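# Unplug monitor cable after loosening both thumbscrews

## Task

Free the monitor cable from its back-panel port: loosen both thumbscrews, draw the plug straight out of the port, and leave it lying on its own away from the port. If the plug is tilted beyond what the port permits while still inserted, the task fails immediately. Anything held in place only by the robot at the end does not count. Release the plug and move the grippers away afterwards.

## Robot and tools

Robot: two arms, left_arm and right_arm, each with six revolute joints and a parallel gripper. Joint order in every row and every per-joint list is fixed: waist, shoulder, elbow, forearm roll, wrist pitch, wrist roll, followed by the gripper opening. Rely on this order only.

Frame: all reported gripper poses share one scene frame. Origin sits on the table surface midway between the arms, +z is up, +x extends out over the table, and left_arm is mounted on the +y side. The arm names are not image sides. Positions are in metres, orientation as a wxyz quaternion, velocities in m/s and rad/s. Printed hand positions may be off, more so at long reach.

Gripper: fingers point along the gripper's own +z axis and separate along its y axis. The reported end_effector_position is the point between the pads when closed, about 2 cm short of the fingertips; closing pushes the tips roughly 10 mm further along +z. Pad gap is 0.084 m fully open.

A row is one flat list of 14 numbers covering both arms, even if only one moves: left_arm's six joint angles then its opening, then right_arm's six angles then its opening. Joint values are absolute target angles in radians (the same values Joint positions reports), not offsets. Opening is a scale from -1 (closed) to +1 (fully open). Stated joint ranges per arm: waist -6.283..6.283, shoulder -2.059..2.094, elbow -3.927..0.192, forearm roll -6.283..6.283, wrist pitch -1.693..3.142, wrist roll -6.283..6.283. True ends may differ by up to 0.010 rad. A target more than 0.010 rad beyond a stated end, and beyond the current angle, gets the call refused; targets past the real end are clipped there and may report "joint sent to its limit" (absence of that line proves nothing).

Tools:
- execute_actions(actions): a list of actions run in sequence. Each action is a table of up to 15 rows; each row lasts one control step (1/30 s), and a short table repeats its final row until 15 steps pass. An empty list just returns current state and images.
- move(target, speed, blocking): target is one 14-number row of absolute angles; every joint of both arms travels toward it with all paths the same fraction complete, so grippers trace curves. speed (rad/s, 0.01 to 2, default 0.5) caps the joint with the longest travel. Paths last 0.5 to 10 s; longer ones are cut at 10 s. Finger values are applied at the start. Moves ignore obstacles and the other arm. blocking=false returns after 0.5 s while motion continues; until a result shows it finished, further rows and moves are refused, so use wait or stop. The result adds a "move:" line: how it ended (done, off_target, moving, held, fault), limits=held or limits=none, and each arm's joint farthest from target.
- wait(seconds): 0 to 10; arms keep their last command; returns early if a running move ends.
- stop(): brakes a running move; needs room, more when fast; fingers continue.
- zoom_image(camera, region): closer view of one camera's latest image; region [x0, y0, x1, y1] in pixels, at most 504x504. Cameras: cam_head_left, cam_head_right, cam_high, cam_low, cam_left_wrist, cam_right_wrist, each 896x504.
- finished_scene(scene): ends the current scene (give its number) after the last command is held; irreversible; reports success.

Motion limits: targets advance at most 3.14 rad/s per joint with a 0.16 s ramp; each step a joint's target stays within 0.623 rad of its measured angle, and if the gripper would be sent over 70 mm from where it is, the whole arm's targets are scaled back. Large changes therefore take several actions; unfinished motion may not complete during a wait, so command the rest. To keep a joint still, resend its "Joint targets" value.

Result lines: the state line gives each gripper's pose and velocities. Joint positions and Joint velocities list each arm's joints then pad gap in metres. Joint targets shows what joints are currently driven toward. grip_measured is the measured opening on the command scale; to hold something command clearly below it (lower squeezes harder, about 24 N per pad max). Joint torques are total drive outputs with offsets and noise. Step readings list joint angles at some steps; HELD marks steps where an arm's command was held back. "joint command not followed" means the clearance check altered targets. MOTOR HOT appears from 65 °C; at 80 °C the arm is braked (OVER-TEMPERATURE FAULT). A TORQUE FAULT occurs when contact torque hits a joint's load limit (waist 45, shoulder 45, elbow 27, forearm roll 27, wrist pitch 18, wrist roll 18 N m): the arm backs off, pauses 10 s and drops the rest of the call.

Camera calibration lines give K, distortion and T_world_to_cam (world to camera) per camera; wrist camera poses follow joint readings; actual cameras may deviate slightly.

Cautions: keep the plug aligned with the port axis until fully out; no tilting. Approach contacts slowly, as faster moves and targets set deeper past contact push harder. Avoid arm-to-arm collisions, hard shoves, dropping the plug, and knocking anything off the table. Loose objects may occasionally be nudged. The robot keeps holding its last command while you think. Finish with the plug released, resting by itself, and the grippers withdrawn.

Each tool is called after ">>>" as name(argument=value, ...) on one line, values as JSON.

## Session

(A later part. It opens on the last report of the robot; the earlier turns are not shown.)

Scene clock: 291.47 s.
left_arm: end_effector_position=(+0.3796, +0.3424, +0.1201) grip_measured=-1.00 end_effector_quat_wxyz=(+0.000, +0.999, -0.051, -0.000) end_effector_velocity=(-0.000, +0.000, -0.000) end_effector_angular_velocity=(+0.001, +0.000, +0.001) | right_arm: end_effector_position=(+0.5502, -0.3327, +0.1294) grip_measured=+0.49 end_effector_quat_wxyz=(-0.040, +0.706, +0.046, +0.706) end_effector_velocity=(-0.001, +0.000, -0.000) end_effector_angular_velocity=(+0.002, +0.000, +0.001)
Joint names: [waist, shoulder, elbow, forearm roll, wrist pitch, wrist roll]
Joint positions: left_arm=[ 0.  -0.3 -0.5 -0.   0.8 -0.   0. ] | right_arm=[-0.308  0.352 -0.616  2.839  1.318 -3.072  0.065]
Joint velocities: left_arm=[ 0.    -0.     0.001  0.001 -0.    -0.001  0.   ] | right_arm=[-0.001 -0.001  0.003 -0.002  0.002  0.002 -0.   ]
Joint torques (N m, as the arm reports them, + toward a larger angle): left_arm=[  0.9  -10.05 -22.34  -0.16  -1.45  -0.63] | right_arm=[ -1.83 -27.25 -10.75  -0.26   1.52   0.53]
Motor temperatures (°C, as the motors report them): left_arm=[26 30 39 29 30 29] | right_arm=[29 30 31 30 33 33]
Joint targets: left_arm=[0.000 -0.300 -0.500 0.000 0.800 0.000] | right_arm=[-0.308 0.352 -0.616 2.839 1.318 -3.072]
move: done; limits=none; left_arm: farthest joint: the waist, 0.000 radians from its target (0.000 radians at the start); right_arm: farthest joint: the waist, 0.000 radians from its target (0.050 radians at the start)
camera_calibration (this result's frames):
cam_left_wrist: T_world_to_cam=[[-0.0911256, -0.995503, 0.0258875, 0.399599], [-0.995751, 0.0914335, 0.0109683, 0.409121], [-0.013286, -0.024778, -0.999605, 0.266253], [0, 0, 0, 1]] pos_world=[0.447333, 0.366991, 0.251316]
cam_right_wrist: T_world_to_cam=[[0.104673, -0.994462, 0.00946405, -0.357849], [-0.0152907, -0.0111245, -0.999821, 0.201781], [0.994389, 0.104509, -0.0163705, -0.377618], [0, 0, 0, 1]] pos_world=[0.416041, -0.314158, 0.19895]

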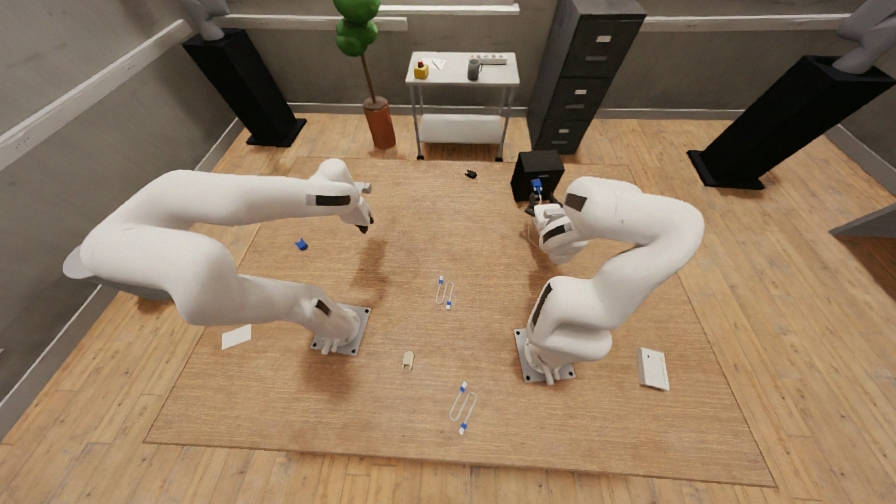

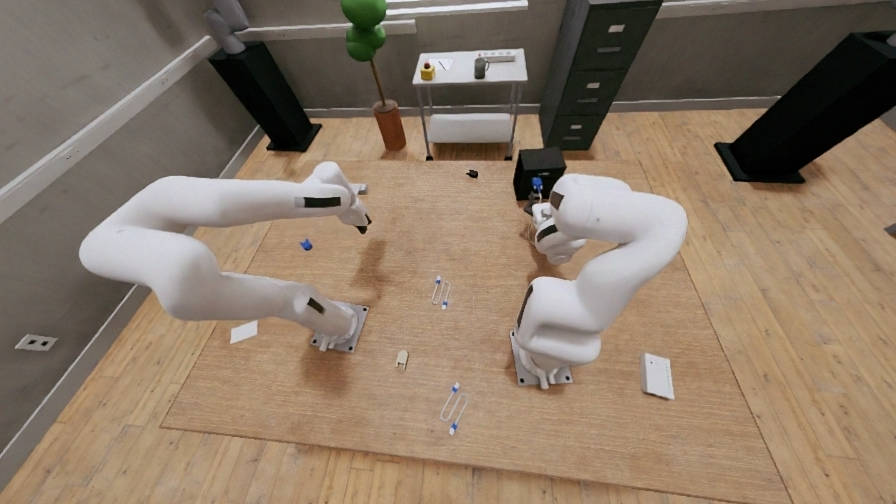

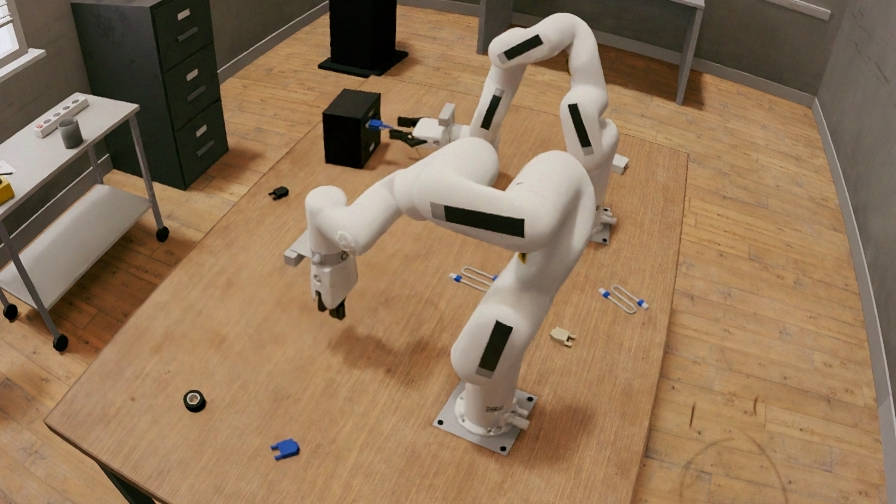

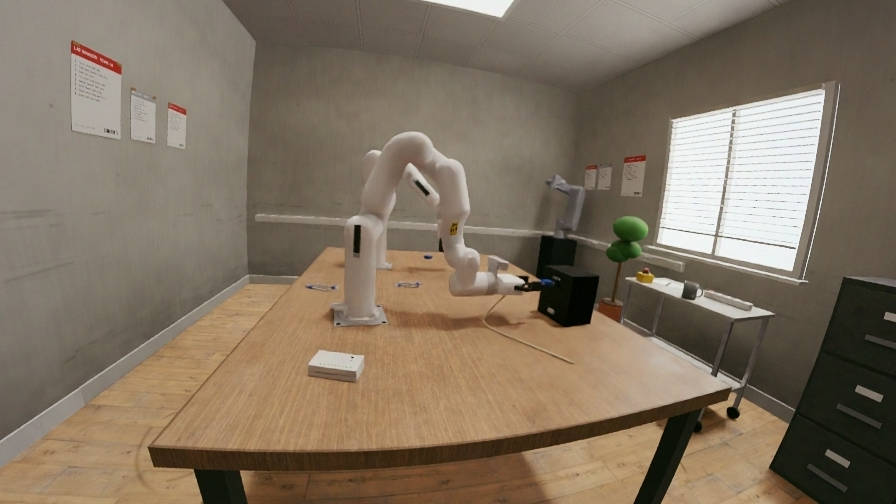

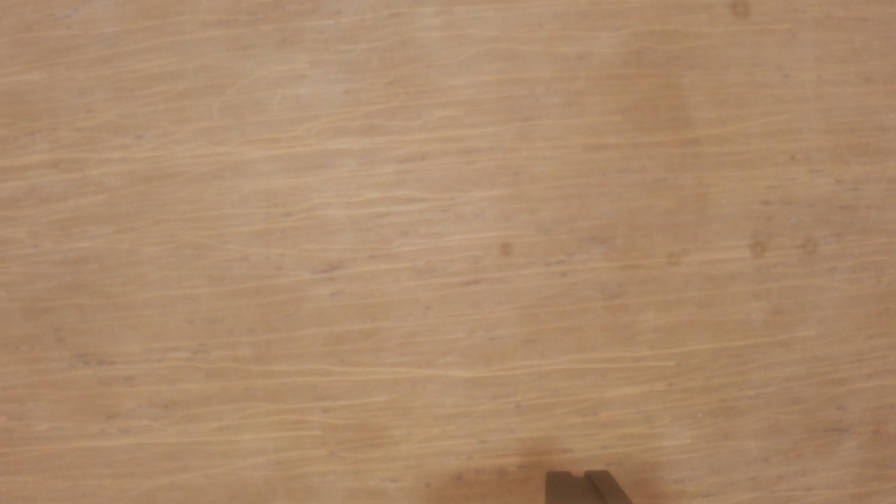

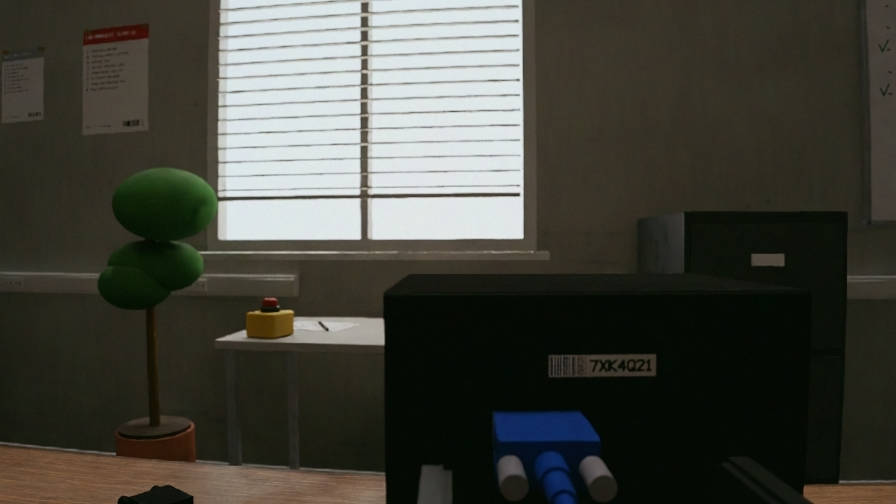

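>>> move(target=[0,-0.3,-0.5,0,0.8,0,-1,-0.2555,0.401,-0.709,2.9226,1.269,-3.083,0.5], speed=0.1)

>>> move(target=[0,-0.3,-0.5,0,0.8,0,-1,-0.2445,0.435,-0.773,2.9346,1.239,-3.083,0.5], speed=0.07)

>>> move(target=[0,-0.3,-0.5,0,0.8,0,-1,-0.2445,0.435,-0.773,2.9346,1.239,-3.083,-1])

>>> move(target=[0,-0.3,-0.5,0,0.8,0,-1,-0.25,0.418,-0.741,2.9286,1.254,-3.083,-1], speed=0.03)

Scene clock: 305.30 s.
left_arm: end_effector_position=(+0.3796, +0.3424, +0.1201) grip_measured=-1.00 end_effector_quat_wxyz=(+0.000, +0.999, -0.051, -0.000) end_effector_velocity=(+0.000, +0.000, +0.000) end_effector_angular_velocity=(-0.001, -0.001, +0.002) | right_arm: end_effector_position=(+0.5782, -0.3265, +0.1290) grip_measured=+0.49 end_effector_quat_wxyz=(-0.029, +0.707, +0.034, +0.706) end_effector_velocity=(+0.002, -0.000, +0.002) end_effector_angular_velocity=(-0.000, -0.005, -0.001)
Joint names: [waist, shoulder, elbow, forearm roll, wrist pitch, wrist roll]
Joint positions: left_arm=[ 0.  -0.3 -0.5 -0.   0.8  0.   0. ] | right_arm=[-0.256  0.401 -0.709  2.922  1.269 -3.083  0.065]
Joint velocities: left_arm=[ 0.001 -0.001 -0.    -0.001 -0.    -0.001  0.   ] | right_arm=[ 0.001 -0.    -0.005  0.002  0.    -0.     0.   ]
Joint torques (N m, as the arm reports them, + toward a larger angle): left_arm=[  1.15 -11.09 -22.3    0.05  -1.21  -0.41] | right_arm=[ -1.74 -29.41 -12.78  -0.36   1.78   0.36]
Motor temperatures (°C, as the motors report them): left_arm=[26 30 39 29 30 29] | right_arm=[29 30 31 30 33 33]
Joint targets: left_arm=[0.000 -0.300 -0.500 0.000 0.800 0.000] | right_arm=[-0.256 0.401 -0.709 2.923 1.269 -3.083]
move: done; limits=none; left_arm: farthest joint: the waist, 0.000 radians from its target (0.000 radians at the start); right_arm: farthest joint: the waist, 0.000 radians from its target (0.052 radians at the start)
camera_calibration (this result's frames):
cam_left_wrist: T_world_to_cam=[[-0.0911256, -0.995503, 0.0258874, 0.399599], [-0.995751, 0.0914335, 0.0109684, 0.409121], [-0.013286, -0.0247779, -0.999605, 0.266253], [0, 0, 0, 1]] pos_world=[0.447333, 0.366991, 0.251316]
cam_right_wrist: T_world_to_cam=[[0.0736134, -0.997251, 0.00842982, -0.337426], [-0.0164803, -0.00966802, -0.999817, 0.203101], [0.997151, 0.0734611, -0.0171467, -0.417739], [0, 0, 0, 1]] pos_world=[0.444735, -0.303847, 0.198745]

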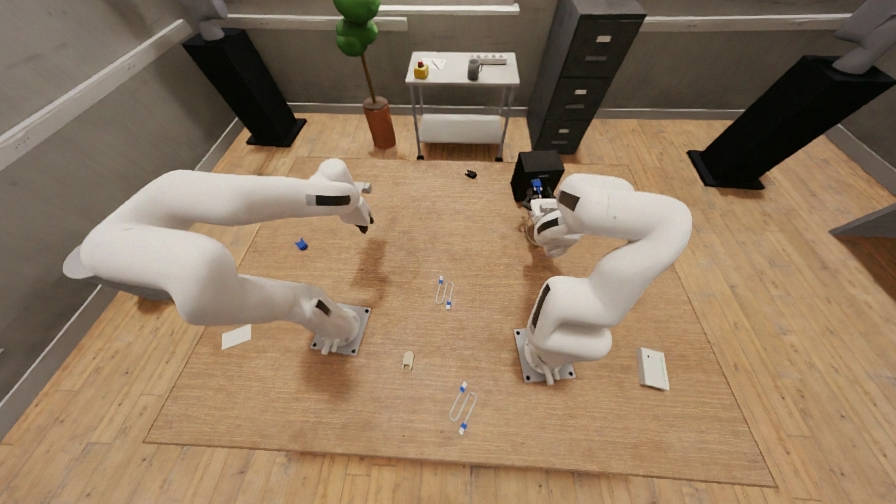

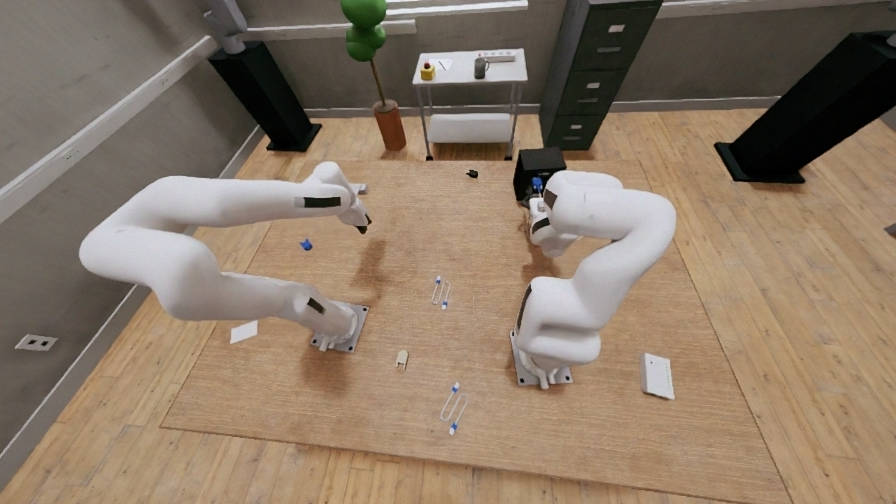

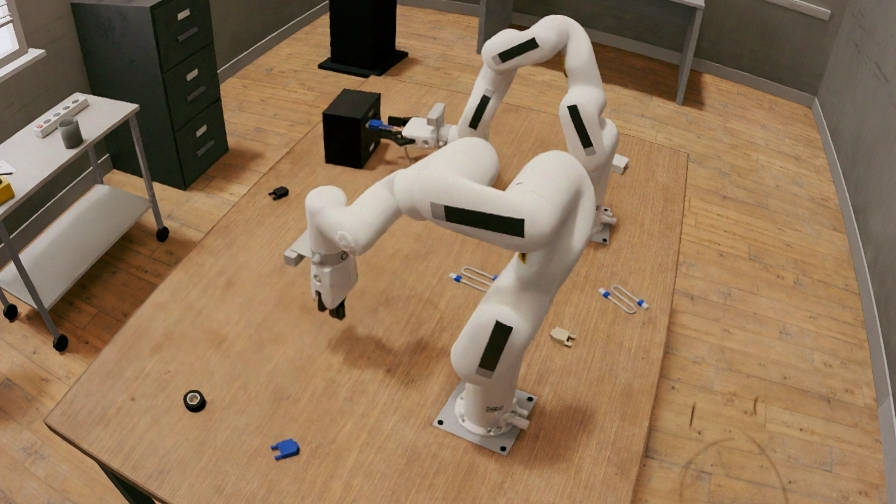

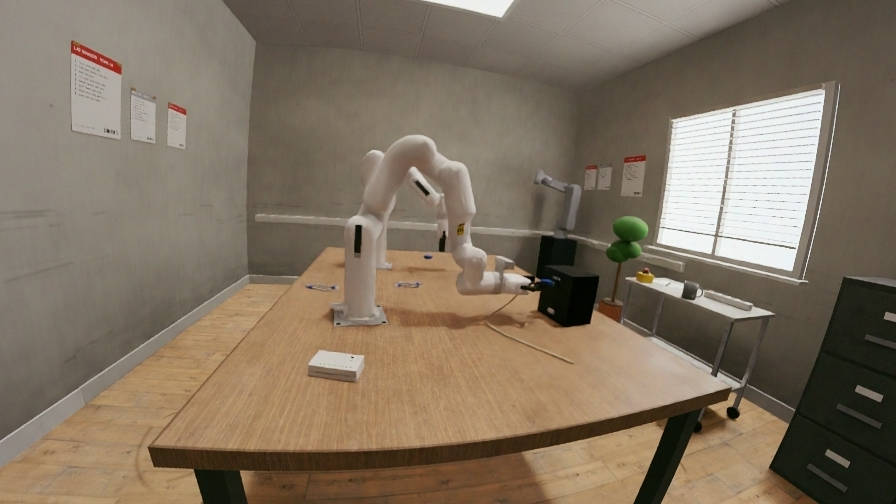

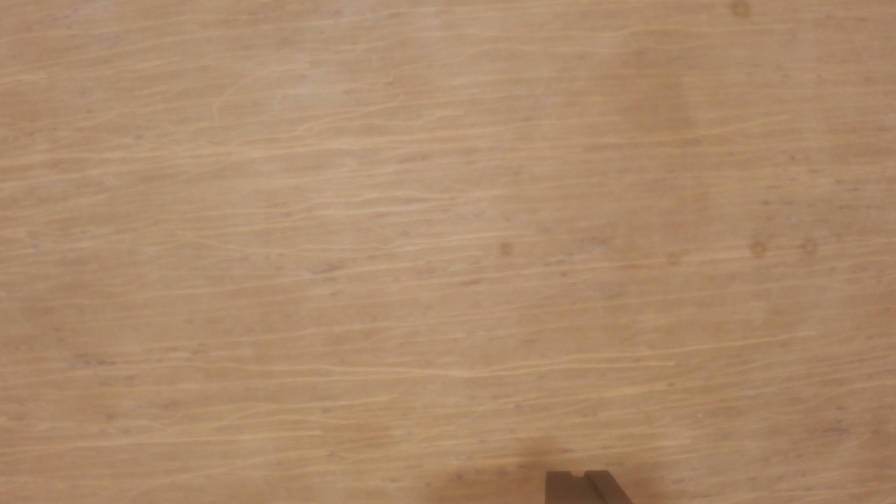

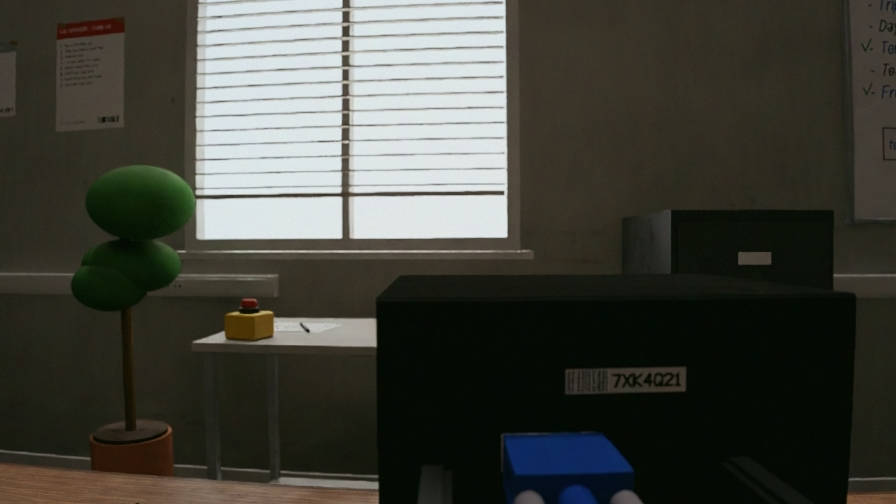

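Scene clock: 306.57 s.
left_arm: end_effector_position=(+0.3796, +0.3424, +0.1201) grip_measured=-1.00 end_effector_quat_wxyz=(+0.000, +0.999, -0.051, -0.000) end_effector_velocity=(-0.001, +0.000, -0.000) end_effector_angular_velocity=(+0.000, +0.002, +0.001) | right_arm: end_effector_position=(+0.5955, -0.3253, +0.1286) grip_measured=+0.49 end_effector_quat_wxyz=(-0.028, +0.707, +0.034, +0.706) end_effector_velocity=(+0.001, -0.001, +0.001) end_effector_angular_velocity=(-0.001, -0.002, -0.001)
Joint names: [waist, shoulder, elbow, forearm roll, wrist pitch, wrist roll]
Joint positions: left_arm=[-0.  -0.3 -0.5 -0.   0.8 -0.   0. ] | right_arm=[-0.244  0.435 -0.772  2.935  1.239 -3.083  0.065]
Joint velocities: left_arm=[ 0.001  0.001  0.001  0.     0.001 -0.     0.   ] | right_arm=[-0.001  0.    -0.004  0.001 -0.001 -0.001  0.   ]
Joint torques (N m, as the arm reports them, + toward a larger angle): left_arm=[ -0.26 -11.67 -22.23  -0.08  -1.17  -0.38] | right_arm=[ -3.15 -35.17 -17.75   0.48   2.64   0.57]
Motor temperatures (°C, as the motors report them): left_arm=[26 30 39 29 30 29] | right_arm=[29 30 31 30 33 33]
Joint targets: left_arm=[0.000 -0.300 -0.500 0.000 0.800 0.000] | right_arm=[-0.244 0.435 -0.773 2.935 1.239 -3.083]
move: done; limits=none; left_arm: farthest joint: the waist, 0.000 radians from its target (0.000 radians at the start); right_arm: farthest joint: the elbow, 0.001 radians from its target (0.064 radians at the start)
camera_calibration (this result's frames):
cam_left_wrist: T_world_to_cam=[[-0.0911257, -0.995503, 0.0258874, 0.399599], [-0.995751, 0.0914336, 0.0109683, 0.409121], [-0.013286, -0.0247779, -0.999605, 0.266253], [0, 0, 0, 1]] pos_world=[0.447333, 0.366991, 0.251316]
cam_right_wrist: T_world_to_cam=[[0.0713413, -0.997395, 0.0106138, -0.336483], [-0.0169647, -0.0118527, -0.999786, 0.202531], [0.997308, 0.0711459, -0.0177661, -0.435853], [0, 0, 0, 1]] pos_world=[0.462121, -0.302197, 0.198316]

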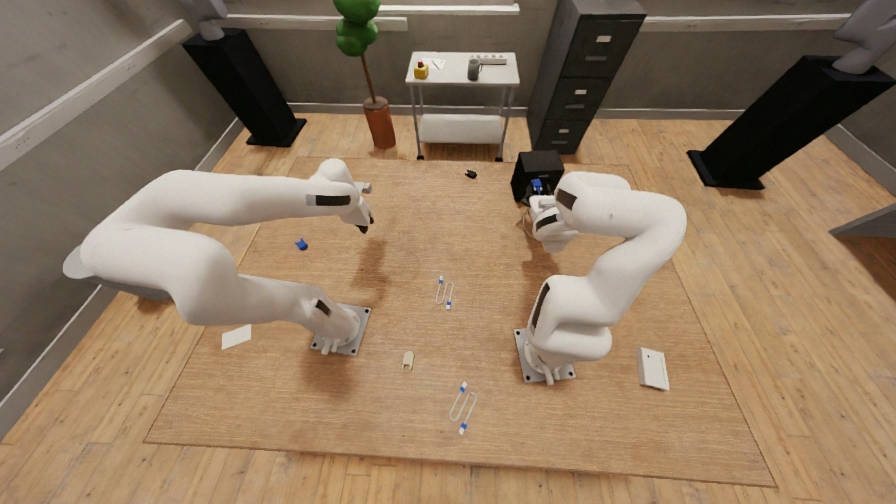

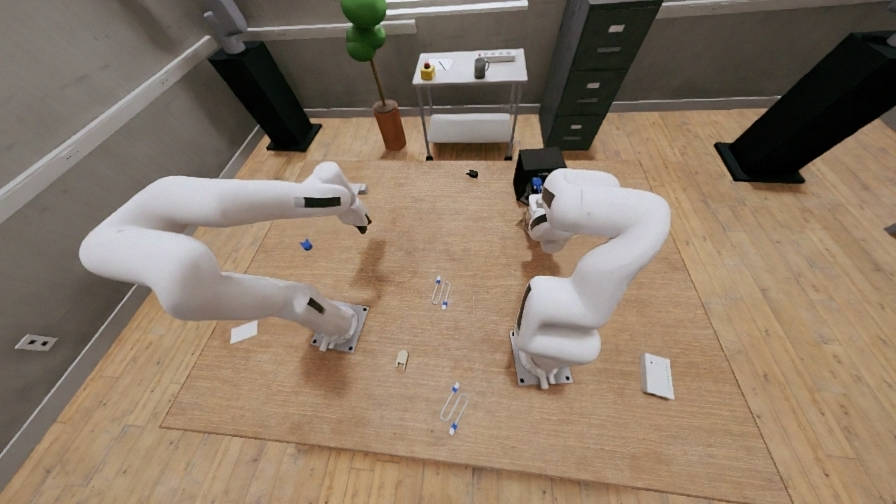

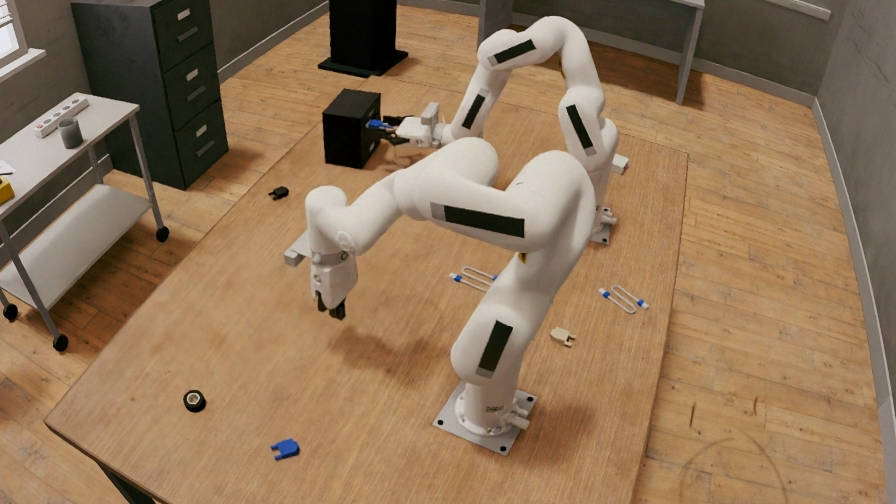

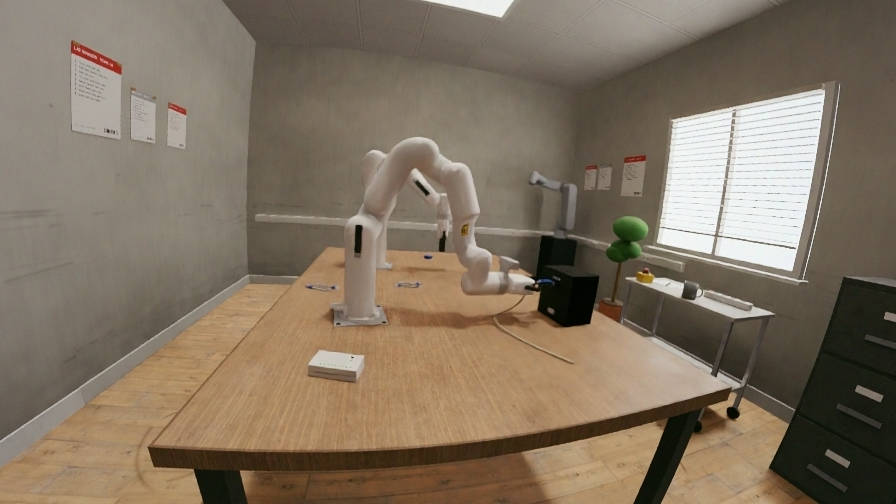

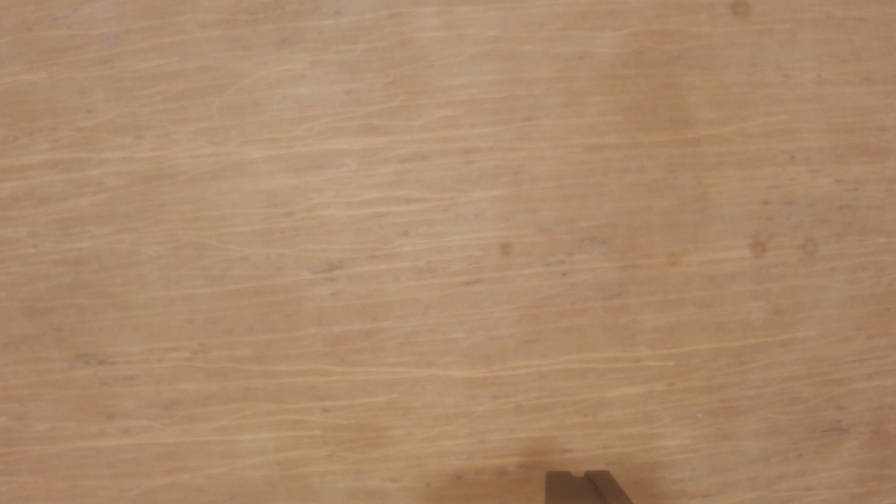

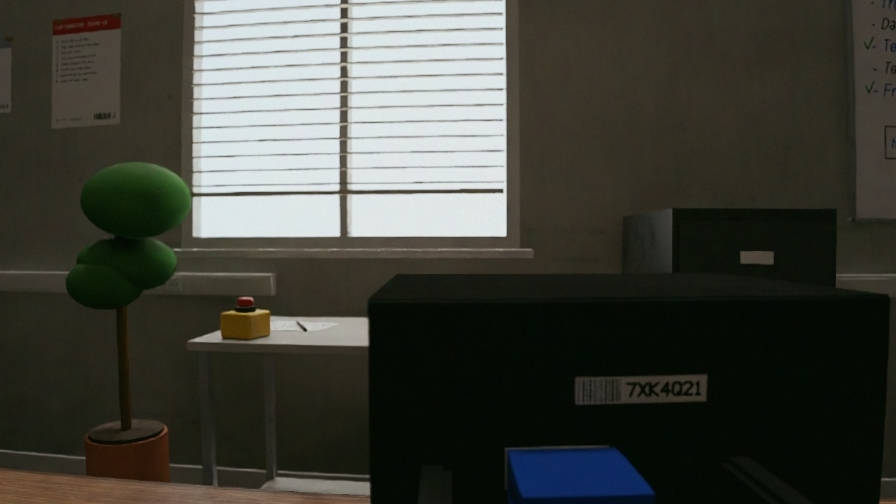

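Scene clock: 307.27 s.
left_arm: end_effector_position=(+0.3796, +0.3424, +0.1201) grip_measured=-1.00 end_effector_quat_wxyz=(+0.000, +0.999, -0.051, -0.000) end_effector_velocity=(-0.000, +0.000, -0.000) end_effector_angular_velocity=(+0.000, +0.001, +0.001) | right_arm: end_effector_position=(+0.5955, -0.3250, +0.1287) grip_measured=-0.29 end_effector_quat_wxyz=(-0.028, +0.707, +0.035, +0.706) end_effector_velocity=(+0.000, -0.001, +0.000) end_effector_angular_velocity=(+0.001, -0.001, -0.002)
Joint names: [waist, shoulder, elbow, forearm roll, wrist pitch, wrist roll]
Joint positions: left_arm=[-0.  -0.3 -0.5  0.   0.8 -0.   0. ] | right_arm=[-0.244  0.435 -0.772  2.934  1.239 -3.083  0.032]
Joint velocities: left_arm=[ 0.001 -0.     0.001  0.     0.    -0.     0.   ] | right_arm=[-0.001  0.    -0.001  0.001  0.     0.     0.   ]
Joint torques (N m, as the arm reports them, + toward a larger angle): left_arm=[  0.8  -10.99 -22.21   0.63  -1.45  -0.47] | right_arm=[ -6.14 -34.93 -20.58   1.04   2.63   0.32]
Motor temperatures (°C, as the motors report them): left_arm=[26 30 39 29 30 29] | right_arm=[29 30 31 30 33 33]
Joint targets: left_arm=[0.000 -0.300 -0.500 0.000 0.800 0.000] | right_arm=[-0.244 0.435 -0.773 2.935 1.239 -3.083]
move: done; limits=none; left_arm: farthest joint: the waist, 0.000 radians from its target (0.000 radians at the start); right_arm: farthest joint: the elbow, 0.001 radians from its target (0.001 radians at the start)
camera_calibration (this result's frames):
cam_left_wrist: T_world_to_cam=[[-0.0911256, -0.995503, 0.0258874, 0.399599], [-0.995751, 0.0914335, 0.0109683, 0.409121], [-0.013286, -0.0247779, -0.999605, 0.266253], [0, 0, 0, 1]] pos_world=[0.447333, 0.366991, 0.251316]
cam_right_wrist: T_world_to_cam=[[0.0720215, -0.997346, 0.010709, -0.336571], [-0.0166595, -0.0119383, -0.99979, 0.202451], [0.997264, 0.071828, -0.0174751, -0.435695], [0, 0, 0, 1]] pos_world=[0.462116, -0.301965, 0.198399]

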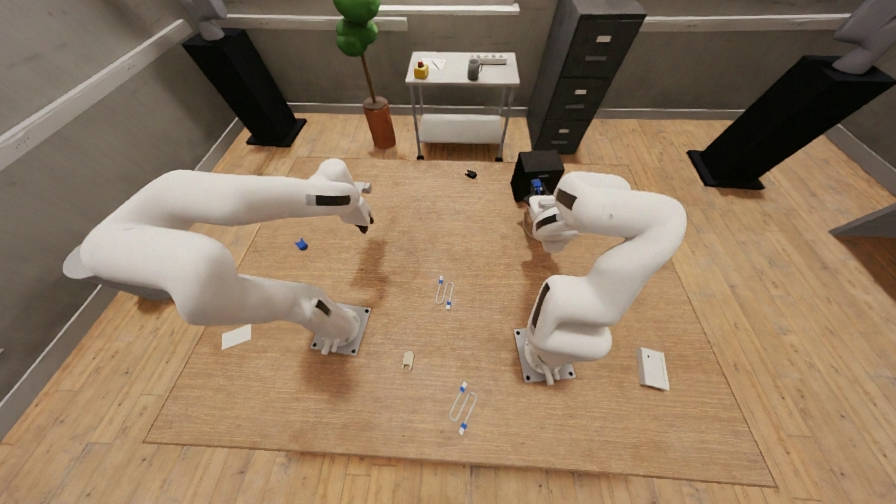

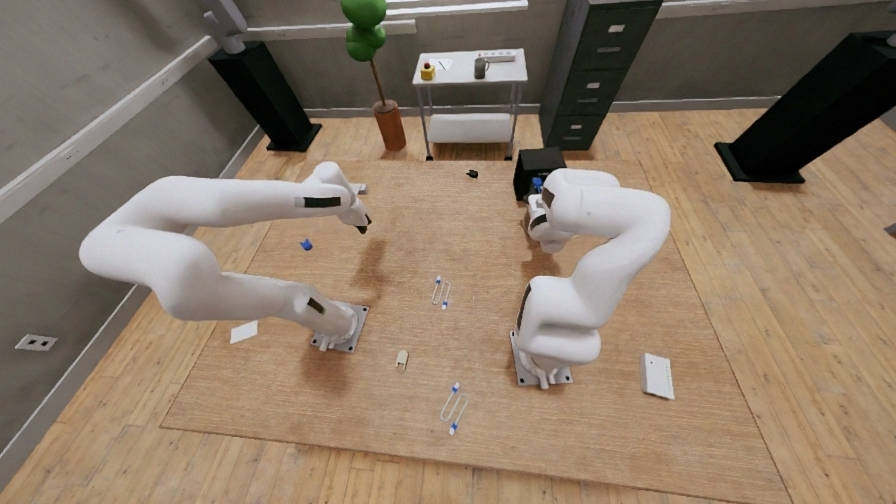

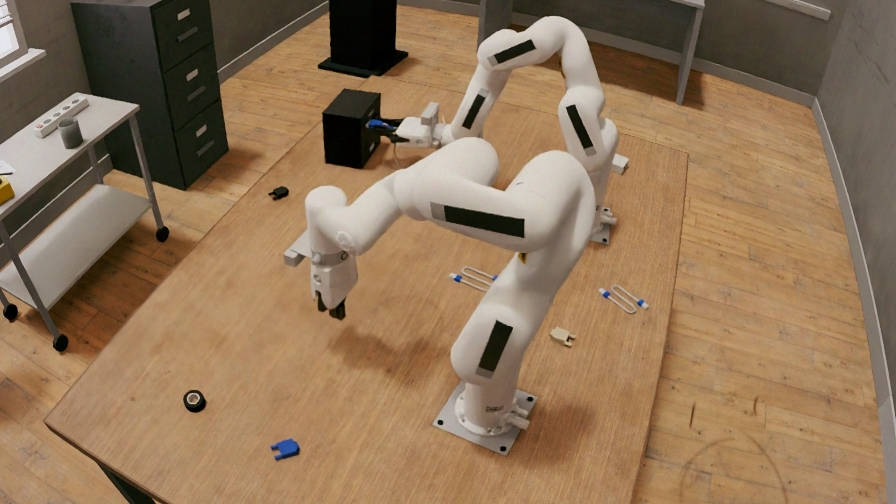

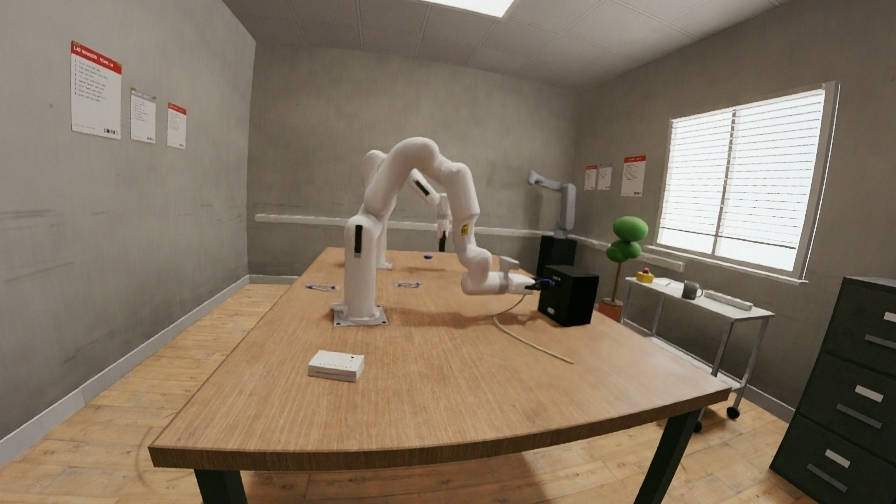

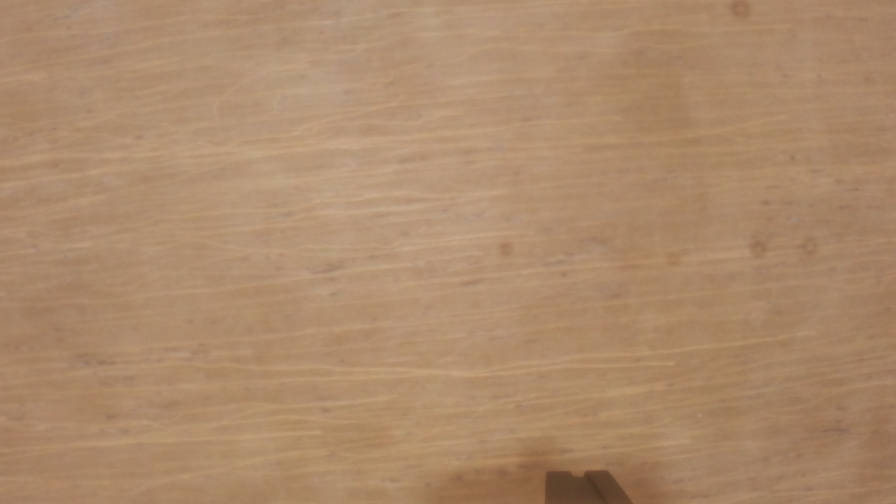

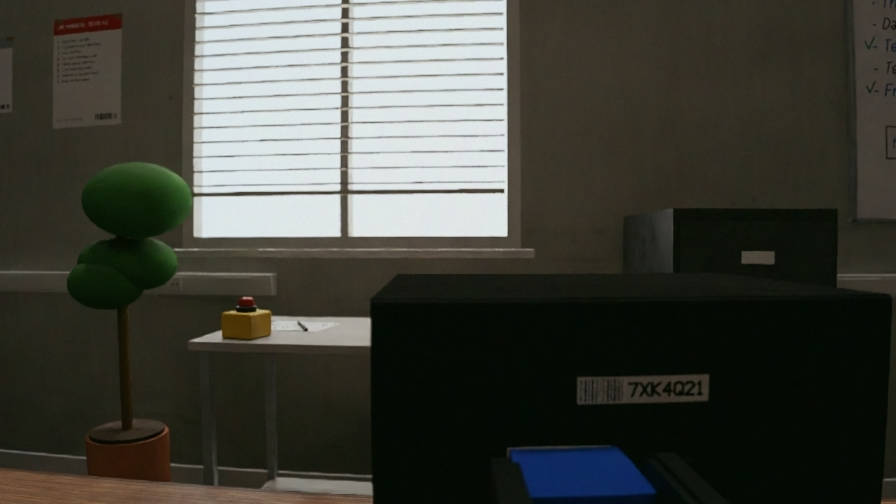

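Scene clock: 308.57 s.
left_arm: end_effector_position=(+0.3796, +0.3424, +0.1201) grip_measured=-1.00 end_effector_quat_wxyz=(+0.000, +0.999, -0.051, -0.000) end_effector_velocity=(+0.000, -0.000, +0.000) end_effector_angular_velocity=(-0.000, +0.000, +0.000) | right_arm: end_effector_position=(+0.5881, -0.3257, +0.1307) grip_measured=-0.29 end_effector_quat_wxyz=(-0.028, +0.705, +0.035, +0.708) end_effector_velocity=(-0.000, +0.000, -0.000) end_effector_angular_velocity=(-0.000, -0.001, +0.000)
Joint names: [waist, shoulder, elbow, forearm roll, wrist pitch, wrist roll]
Joint positions: left_arm=[-0.  -0.3 -0.5 -0.   0.8  0.   0. ] | right_arm=[-0.249  0.417 -0.743  2.928  1.255 -3.083  0.031]
Joint velocities: left_arm=[-0.     0.001 -0.001 -0.     0.    -0.     0.   ] | right_arm=[-0.    -0.     0.002 -0.     0.002 -0.    -0.   ]
Joint torques (N m, as the arm reports them, + toward a larger angle): left_arm=[  0.96 -11.24 -22.35  -0.27  -1.17  -0.63] | right_arm=[-13.87 -31.48  -3.05   1.74   1.1    0.41]
Motor temperatures (°C, as the motors report them): left_arm=[26 30 39 29 30 29] | right_arm=[29 30 31 30 33 33]
Joint targets: left_arm=[0.000 -0.300 -0.500 0.000 0.800 0.000] | right_arm=[-0.250 0.418 -0.741 2.929 1.254 -3.083]
move: done; limits=none; left_arm: farthest joint: the waist, 0.000 radians from its target (0.000 radians at the start); right_arm: farthest joint: the elbow, 0.002 radians from its target (0.031 radians at the start)
camera_calibration (this result's frames):
cam_left_wrist: T_world_to_cam=[[-0.0911258, -0.995503, 0.0258874, 0.399599], [-0.995751, 0.0914337, 0.0109683, 0.409121], [-0.013286, -0.024778, -0.999605, 0.266253], [0, 0, 0, 1]] pos_world=[0.447333, 0.366991, 0.251316]
cam_right_wrist: T_world_to_cam=[[0.0731782, -0.997267, 0.0102189, -0.337318], [-0.0122401, -0.0111437, -0.999863, 0.201952], [0.997244, 0.0730431, -0.0130221, -0.428335], [0, 0, 0, 1]] pos_world=[0.45431, -0.302859, 0.199794]

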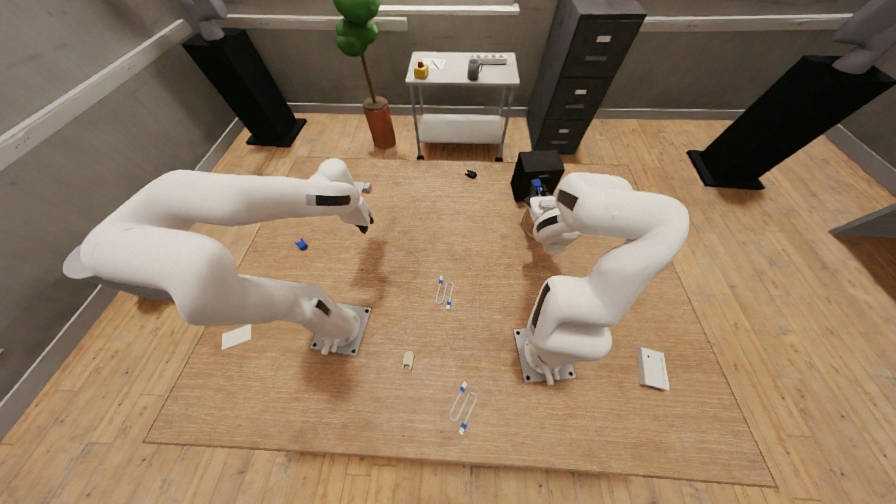

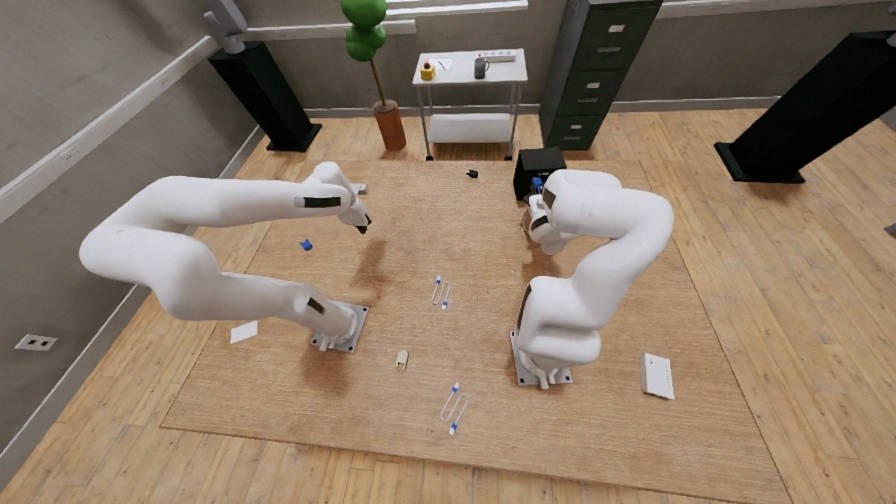

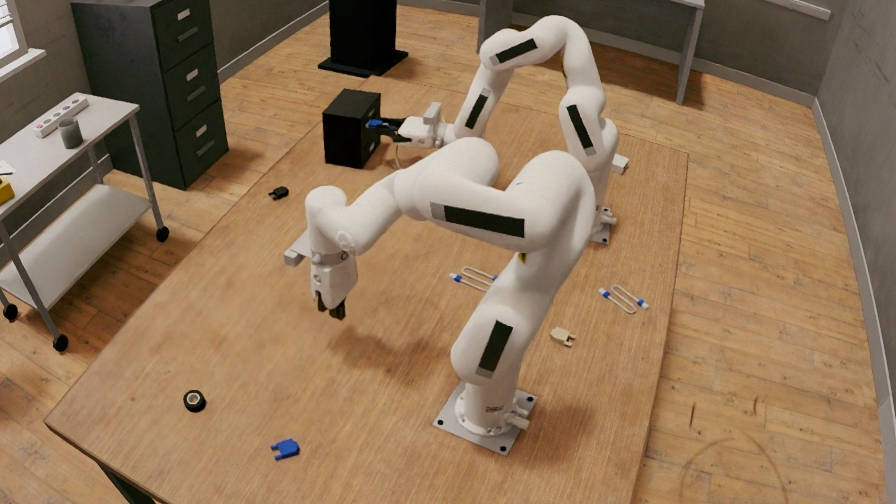

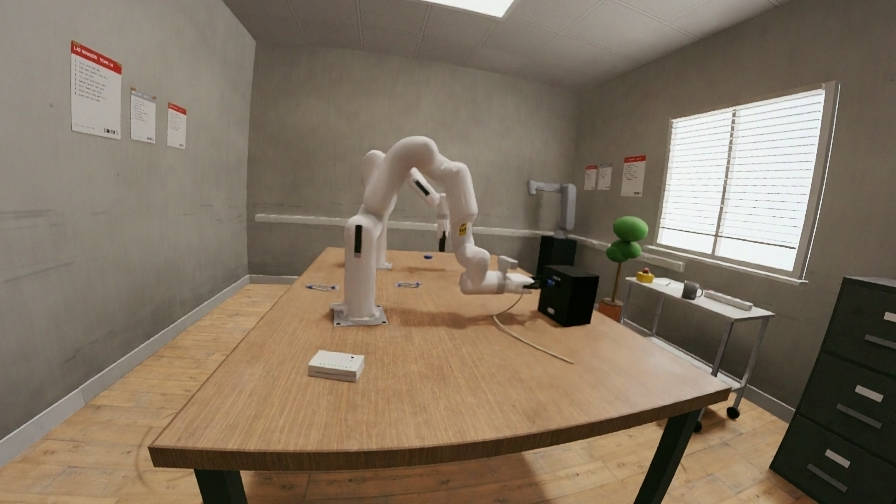

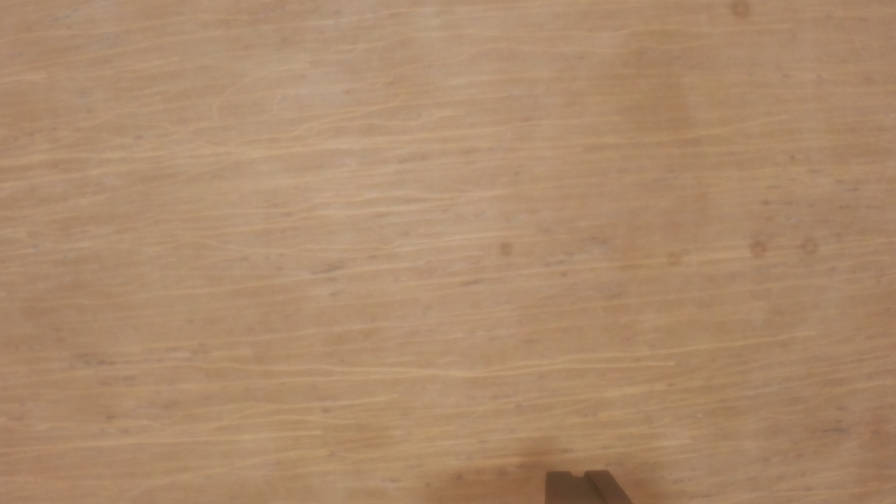

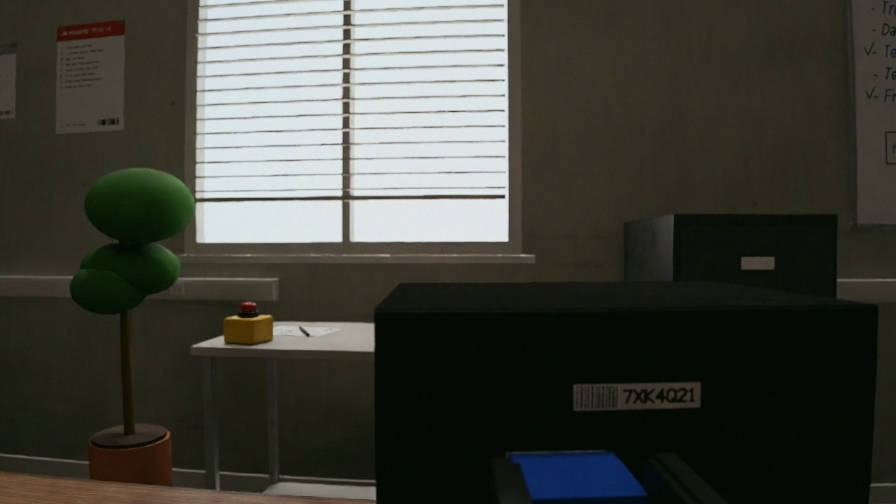

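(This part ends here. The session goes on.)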